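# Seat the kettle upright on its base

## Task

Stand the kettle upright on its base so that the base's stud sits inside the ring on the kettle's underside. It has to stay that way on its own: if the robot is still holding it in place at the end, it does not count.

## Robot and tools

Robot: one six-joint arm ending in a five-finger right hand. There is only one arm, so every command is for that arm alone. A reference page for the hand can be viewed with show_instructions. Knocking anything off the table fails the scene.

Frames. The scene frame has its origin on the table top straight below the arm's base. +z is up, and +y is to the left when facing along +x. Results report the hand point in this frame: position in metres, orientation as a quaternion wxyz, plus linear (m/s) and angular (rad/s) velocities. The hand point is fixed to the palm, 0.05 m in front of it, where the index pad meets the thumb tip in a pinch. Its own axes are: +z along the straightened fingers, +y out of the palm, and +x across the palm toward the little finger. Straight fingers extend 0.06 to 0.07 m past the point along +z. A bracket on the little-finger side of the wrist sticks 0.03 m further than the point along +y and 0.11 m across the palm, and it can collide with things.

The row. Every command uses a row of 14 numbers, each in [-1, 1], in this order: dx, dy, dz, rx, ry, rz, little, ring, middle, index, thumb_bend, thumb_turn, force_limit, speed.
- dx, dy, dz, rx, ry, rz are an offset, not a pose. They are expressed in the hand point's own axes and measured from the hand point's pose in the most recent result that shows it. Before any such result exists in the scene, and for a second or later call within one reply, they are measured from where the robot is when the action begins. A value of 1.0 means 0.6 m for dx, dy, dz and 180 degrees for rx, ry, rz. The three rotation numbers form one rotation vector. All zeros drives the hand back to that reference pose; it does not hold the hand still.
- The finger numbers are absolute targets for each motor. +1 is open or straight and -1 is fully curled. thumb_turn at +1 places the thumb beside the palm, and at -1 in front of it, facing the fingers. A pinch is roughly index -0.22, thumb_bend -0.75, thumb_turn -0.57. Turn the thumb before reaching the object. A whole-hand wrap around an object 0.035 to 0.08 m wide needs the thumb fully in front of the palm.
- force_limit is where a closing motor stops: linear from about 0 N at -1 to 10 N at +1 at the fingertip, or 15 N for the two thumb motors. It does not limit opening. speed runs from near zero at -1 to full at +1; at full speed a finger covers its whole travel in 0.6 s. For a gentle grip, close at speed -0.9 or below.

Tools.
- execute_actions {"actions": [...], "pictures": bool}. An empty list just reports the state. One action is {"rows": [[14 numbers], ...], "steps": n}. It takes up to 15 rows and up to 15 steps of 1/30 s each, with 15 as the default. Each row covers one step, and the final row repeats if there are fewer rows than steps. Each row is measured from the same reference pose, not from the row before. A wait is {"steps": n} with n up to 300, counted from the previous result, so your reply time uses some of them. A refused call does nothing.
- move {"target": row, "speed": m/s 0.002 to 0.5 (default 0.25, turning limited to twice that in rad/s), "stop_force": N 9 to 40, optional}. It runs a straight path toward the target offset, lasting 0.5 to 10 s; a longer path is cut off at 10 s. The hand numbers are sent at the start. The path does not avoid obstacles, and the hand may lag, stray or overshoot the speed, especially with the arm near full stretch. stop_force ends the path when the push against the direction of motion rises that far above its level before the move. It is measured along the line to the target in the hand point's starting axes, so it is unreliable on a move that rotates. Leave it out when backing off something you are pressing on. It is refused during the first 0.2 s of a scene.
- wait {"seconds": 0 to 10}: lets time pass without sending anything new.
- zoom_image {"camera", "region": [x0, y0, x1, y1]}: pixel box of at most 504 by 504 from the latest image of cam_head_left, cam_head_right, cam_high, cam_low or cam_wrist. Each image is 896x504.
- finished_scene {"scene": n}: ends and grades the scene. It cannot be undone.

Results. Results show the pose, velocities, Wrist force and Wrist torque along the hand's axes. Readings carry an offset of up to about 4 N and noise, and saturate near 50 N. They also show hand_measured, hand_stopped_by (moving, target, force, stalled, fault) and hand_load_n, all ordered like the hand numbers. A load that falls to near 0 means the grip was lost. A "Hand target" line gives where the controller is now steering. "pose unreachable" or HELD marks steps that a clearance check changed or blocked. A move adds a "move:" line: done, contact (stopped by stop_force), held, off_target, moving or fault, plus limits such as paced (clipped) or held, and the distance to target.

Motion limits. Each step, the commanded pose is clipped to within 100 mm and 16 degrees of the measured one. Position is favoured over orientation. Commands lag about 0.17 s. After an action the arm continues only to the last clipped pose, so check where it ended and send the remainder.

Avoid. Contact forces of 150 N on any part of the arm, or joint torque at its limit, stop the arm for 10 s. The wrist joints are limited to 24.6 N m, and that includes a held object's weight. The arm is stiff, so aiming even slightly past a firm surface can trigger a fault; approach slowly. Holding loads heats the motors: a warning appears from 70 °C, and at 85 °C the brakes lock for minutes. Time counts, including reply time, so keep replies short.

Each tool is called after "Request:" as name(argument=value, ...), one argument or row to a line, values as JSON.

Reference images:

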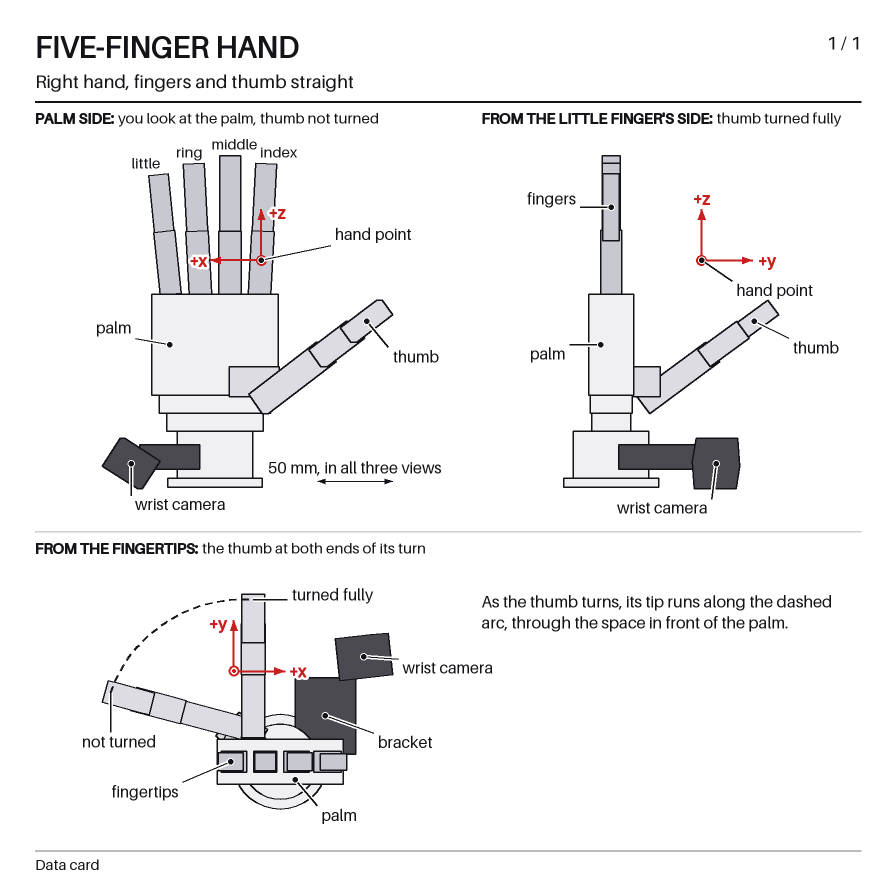

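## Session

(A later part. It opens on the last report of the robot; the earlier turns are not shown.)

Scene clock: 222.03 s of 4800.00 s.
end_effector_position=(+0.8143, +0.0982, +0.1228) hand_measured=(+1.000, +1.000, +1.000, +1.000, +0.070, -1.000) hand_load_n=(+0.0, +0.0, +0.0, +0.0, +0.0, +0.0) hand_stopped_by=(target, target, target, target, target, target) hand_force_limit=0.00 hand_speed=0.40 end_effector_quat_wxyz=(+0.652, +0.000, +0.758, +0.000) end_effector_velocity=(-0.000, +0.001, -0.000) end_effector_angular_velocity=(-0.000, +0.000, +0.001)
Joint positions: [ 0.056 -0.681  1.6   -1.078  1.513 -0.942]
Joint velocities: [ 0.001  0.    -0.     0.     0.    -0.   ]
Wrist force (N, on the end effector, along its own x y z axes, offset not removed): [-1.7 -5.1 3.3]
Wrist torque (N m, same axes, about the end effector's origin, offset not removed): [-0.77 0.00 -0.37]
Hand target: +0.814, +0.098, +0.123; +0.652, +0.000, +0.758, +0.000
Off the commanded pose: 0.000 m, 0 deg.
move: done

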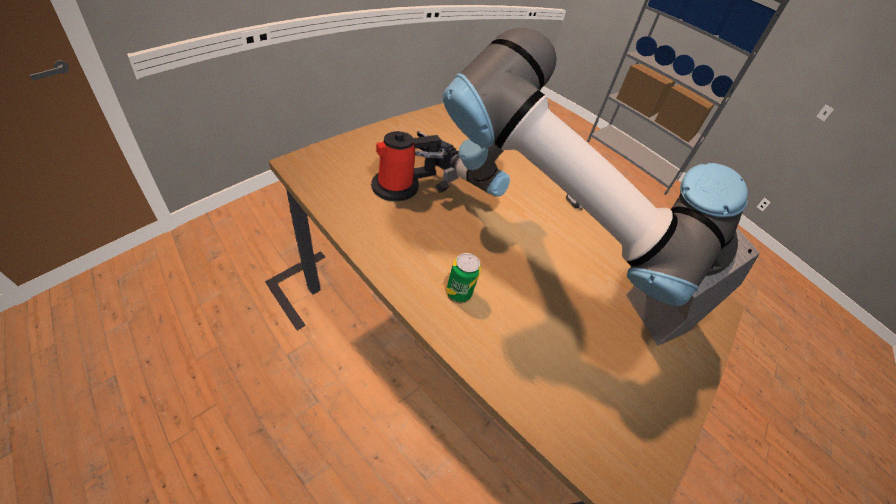

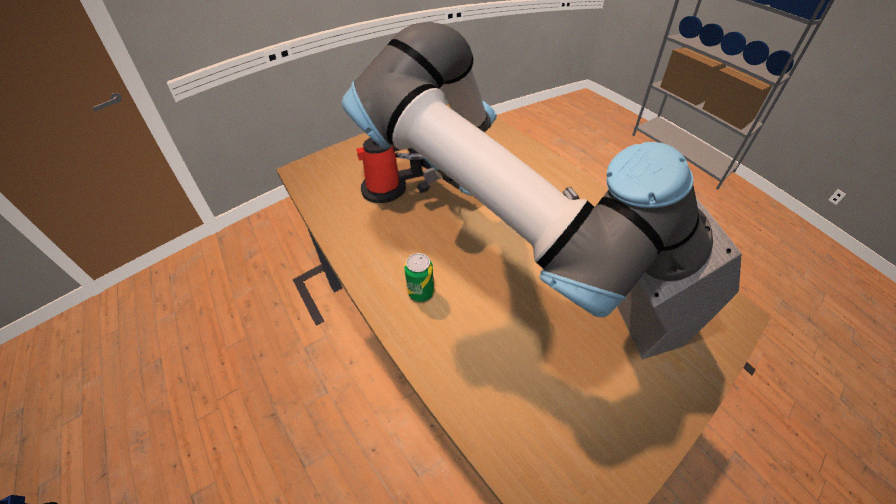

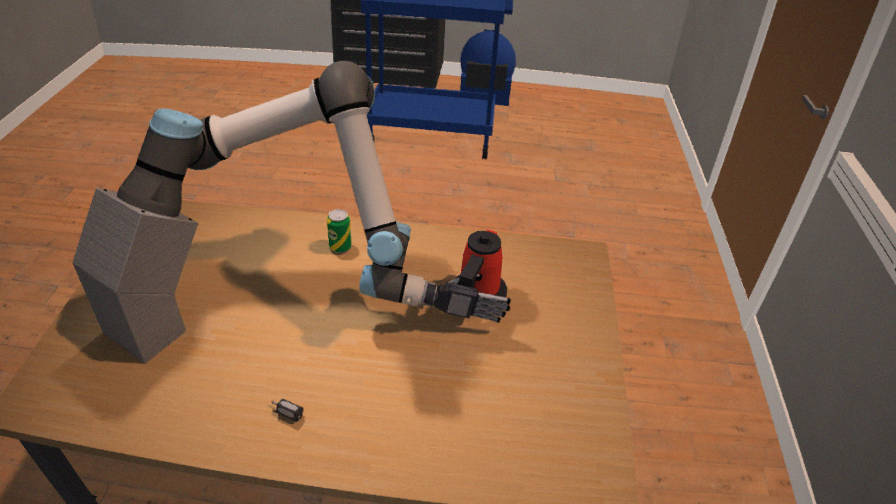

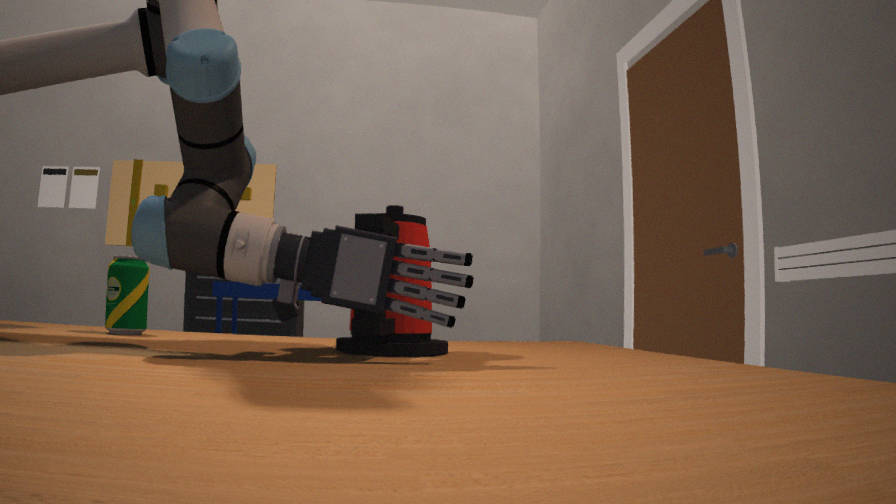

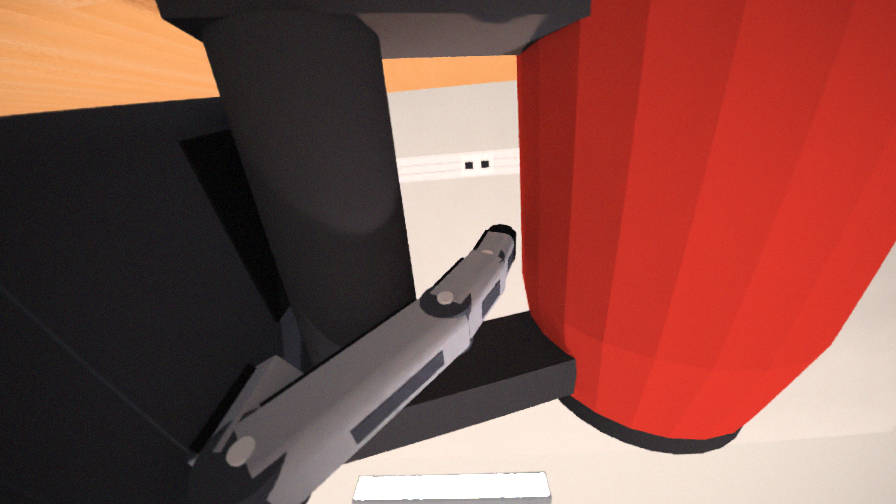

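Request:
move(
  target=[0.0296, -0.05, -0.198, 0, 0, 0, 1, 1, 1, 1, 0.07, -1, 0.0, 0.4],
  speed=0.15,
)

Scene clock: 228.33 s of 4800.00 s.
end_effector_position=(+0.6943, +0.0684, +0.1229) hand_measured=(+1.000, +1.000, +1.000, +1.000, +0.070, -1.000) hand_load_n=(+0.0, +0.0, +0.0, +0.0, +0.0, +0.0) hand_stopped_by=(target, target, target, target, target, target) hand_force_limit=0.00 hand_speed=0.40 end_effector_quat_wxyz=(+0.652, +0.000, +0.758, +0.000) end_effector_velocity=(-0.001, -0.002, +0.001) end_effector_angular_velocity=(-0.001, -0.002, -0.002)
Joint positions: [ 0.013 -0.708  1.944 -1.397  1.47  -0.935]
Joint velocities: [-0.003  0.     0.003 -0.004 -0.     0.   ]
Wrist force (N, on the end effector, along its own x y z axes, offset not removed): [3.1 -0.9 1.5]
Wrist torque (N m, same axes, about the end effector's origin, offset not removed): [-0.29 -0.46 0.15]
Hand target: +0.694, +0.068, +0.123; +0.652, +0.000, +0.758, +0.000
Off the commanded pose: 0.000 m, 0 deg.
After step 90, 1.97 s passed at rest.
move: done

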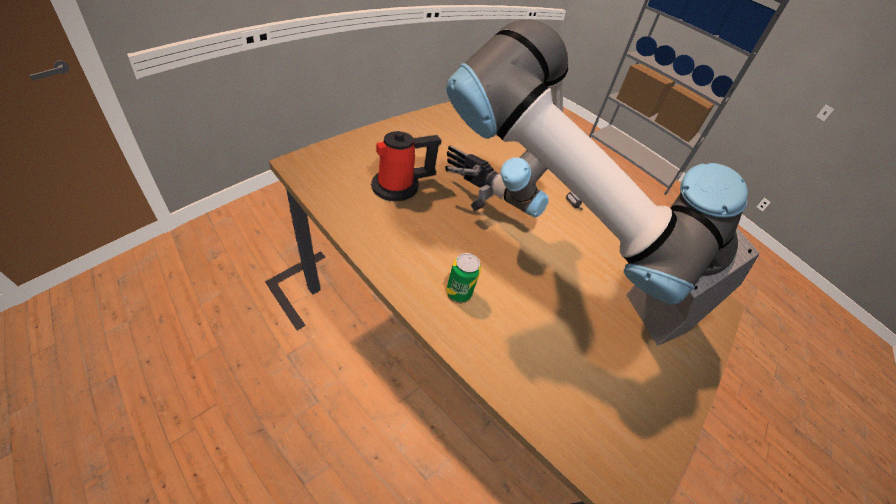

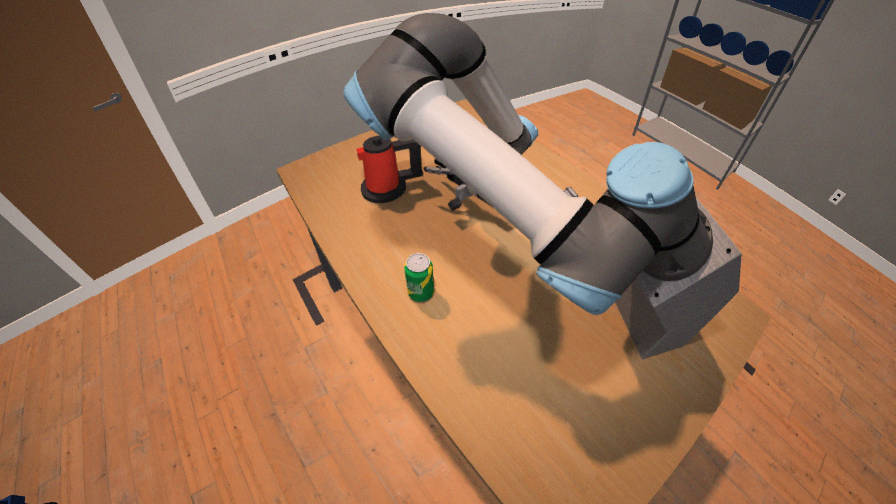

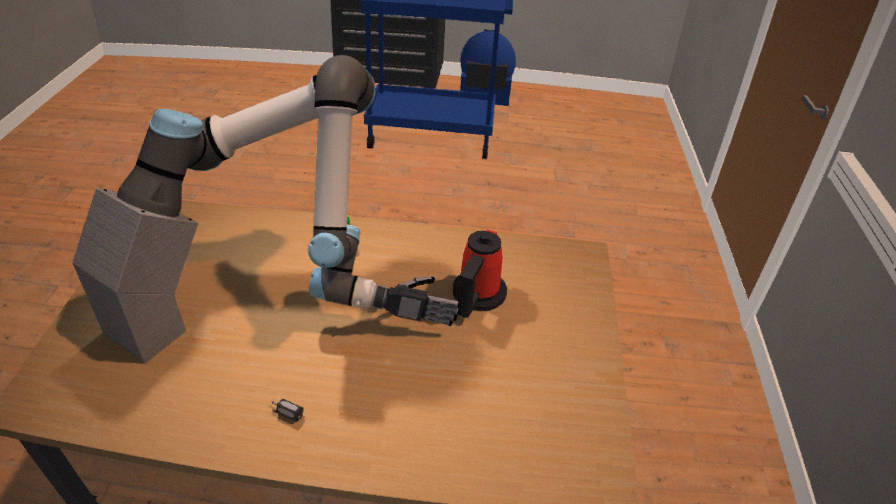

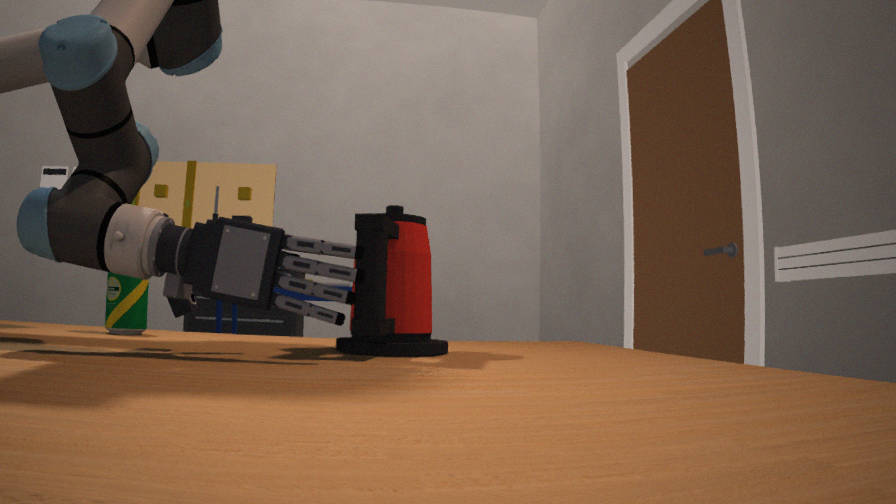

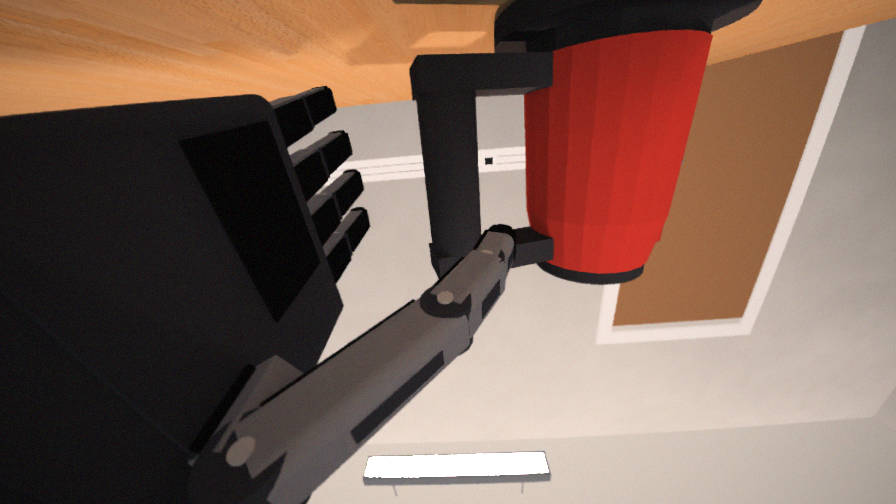

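The kettle is seated on its base and the hand is clear.

Request:
finished_scene(
  scene=1,
)

The scene is finished: the task was done.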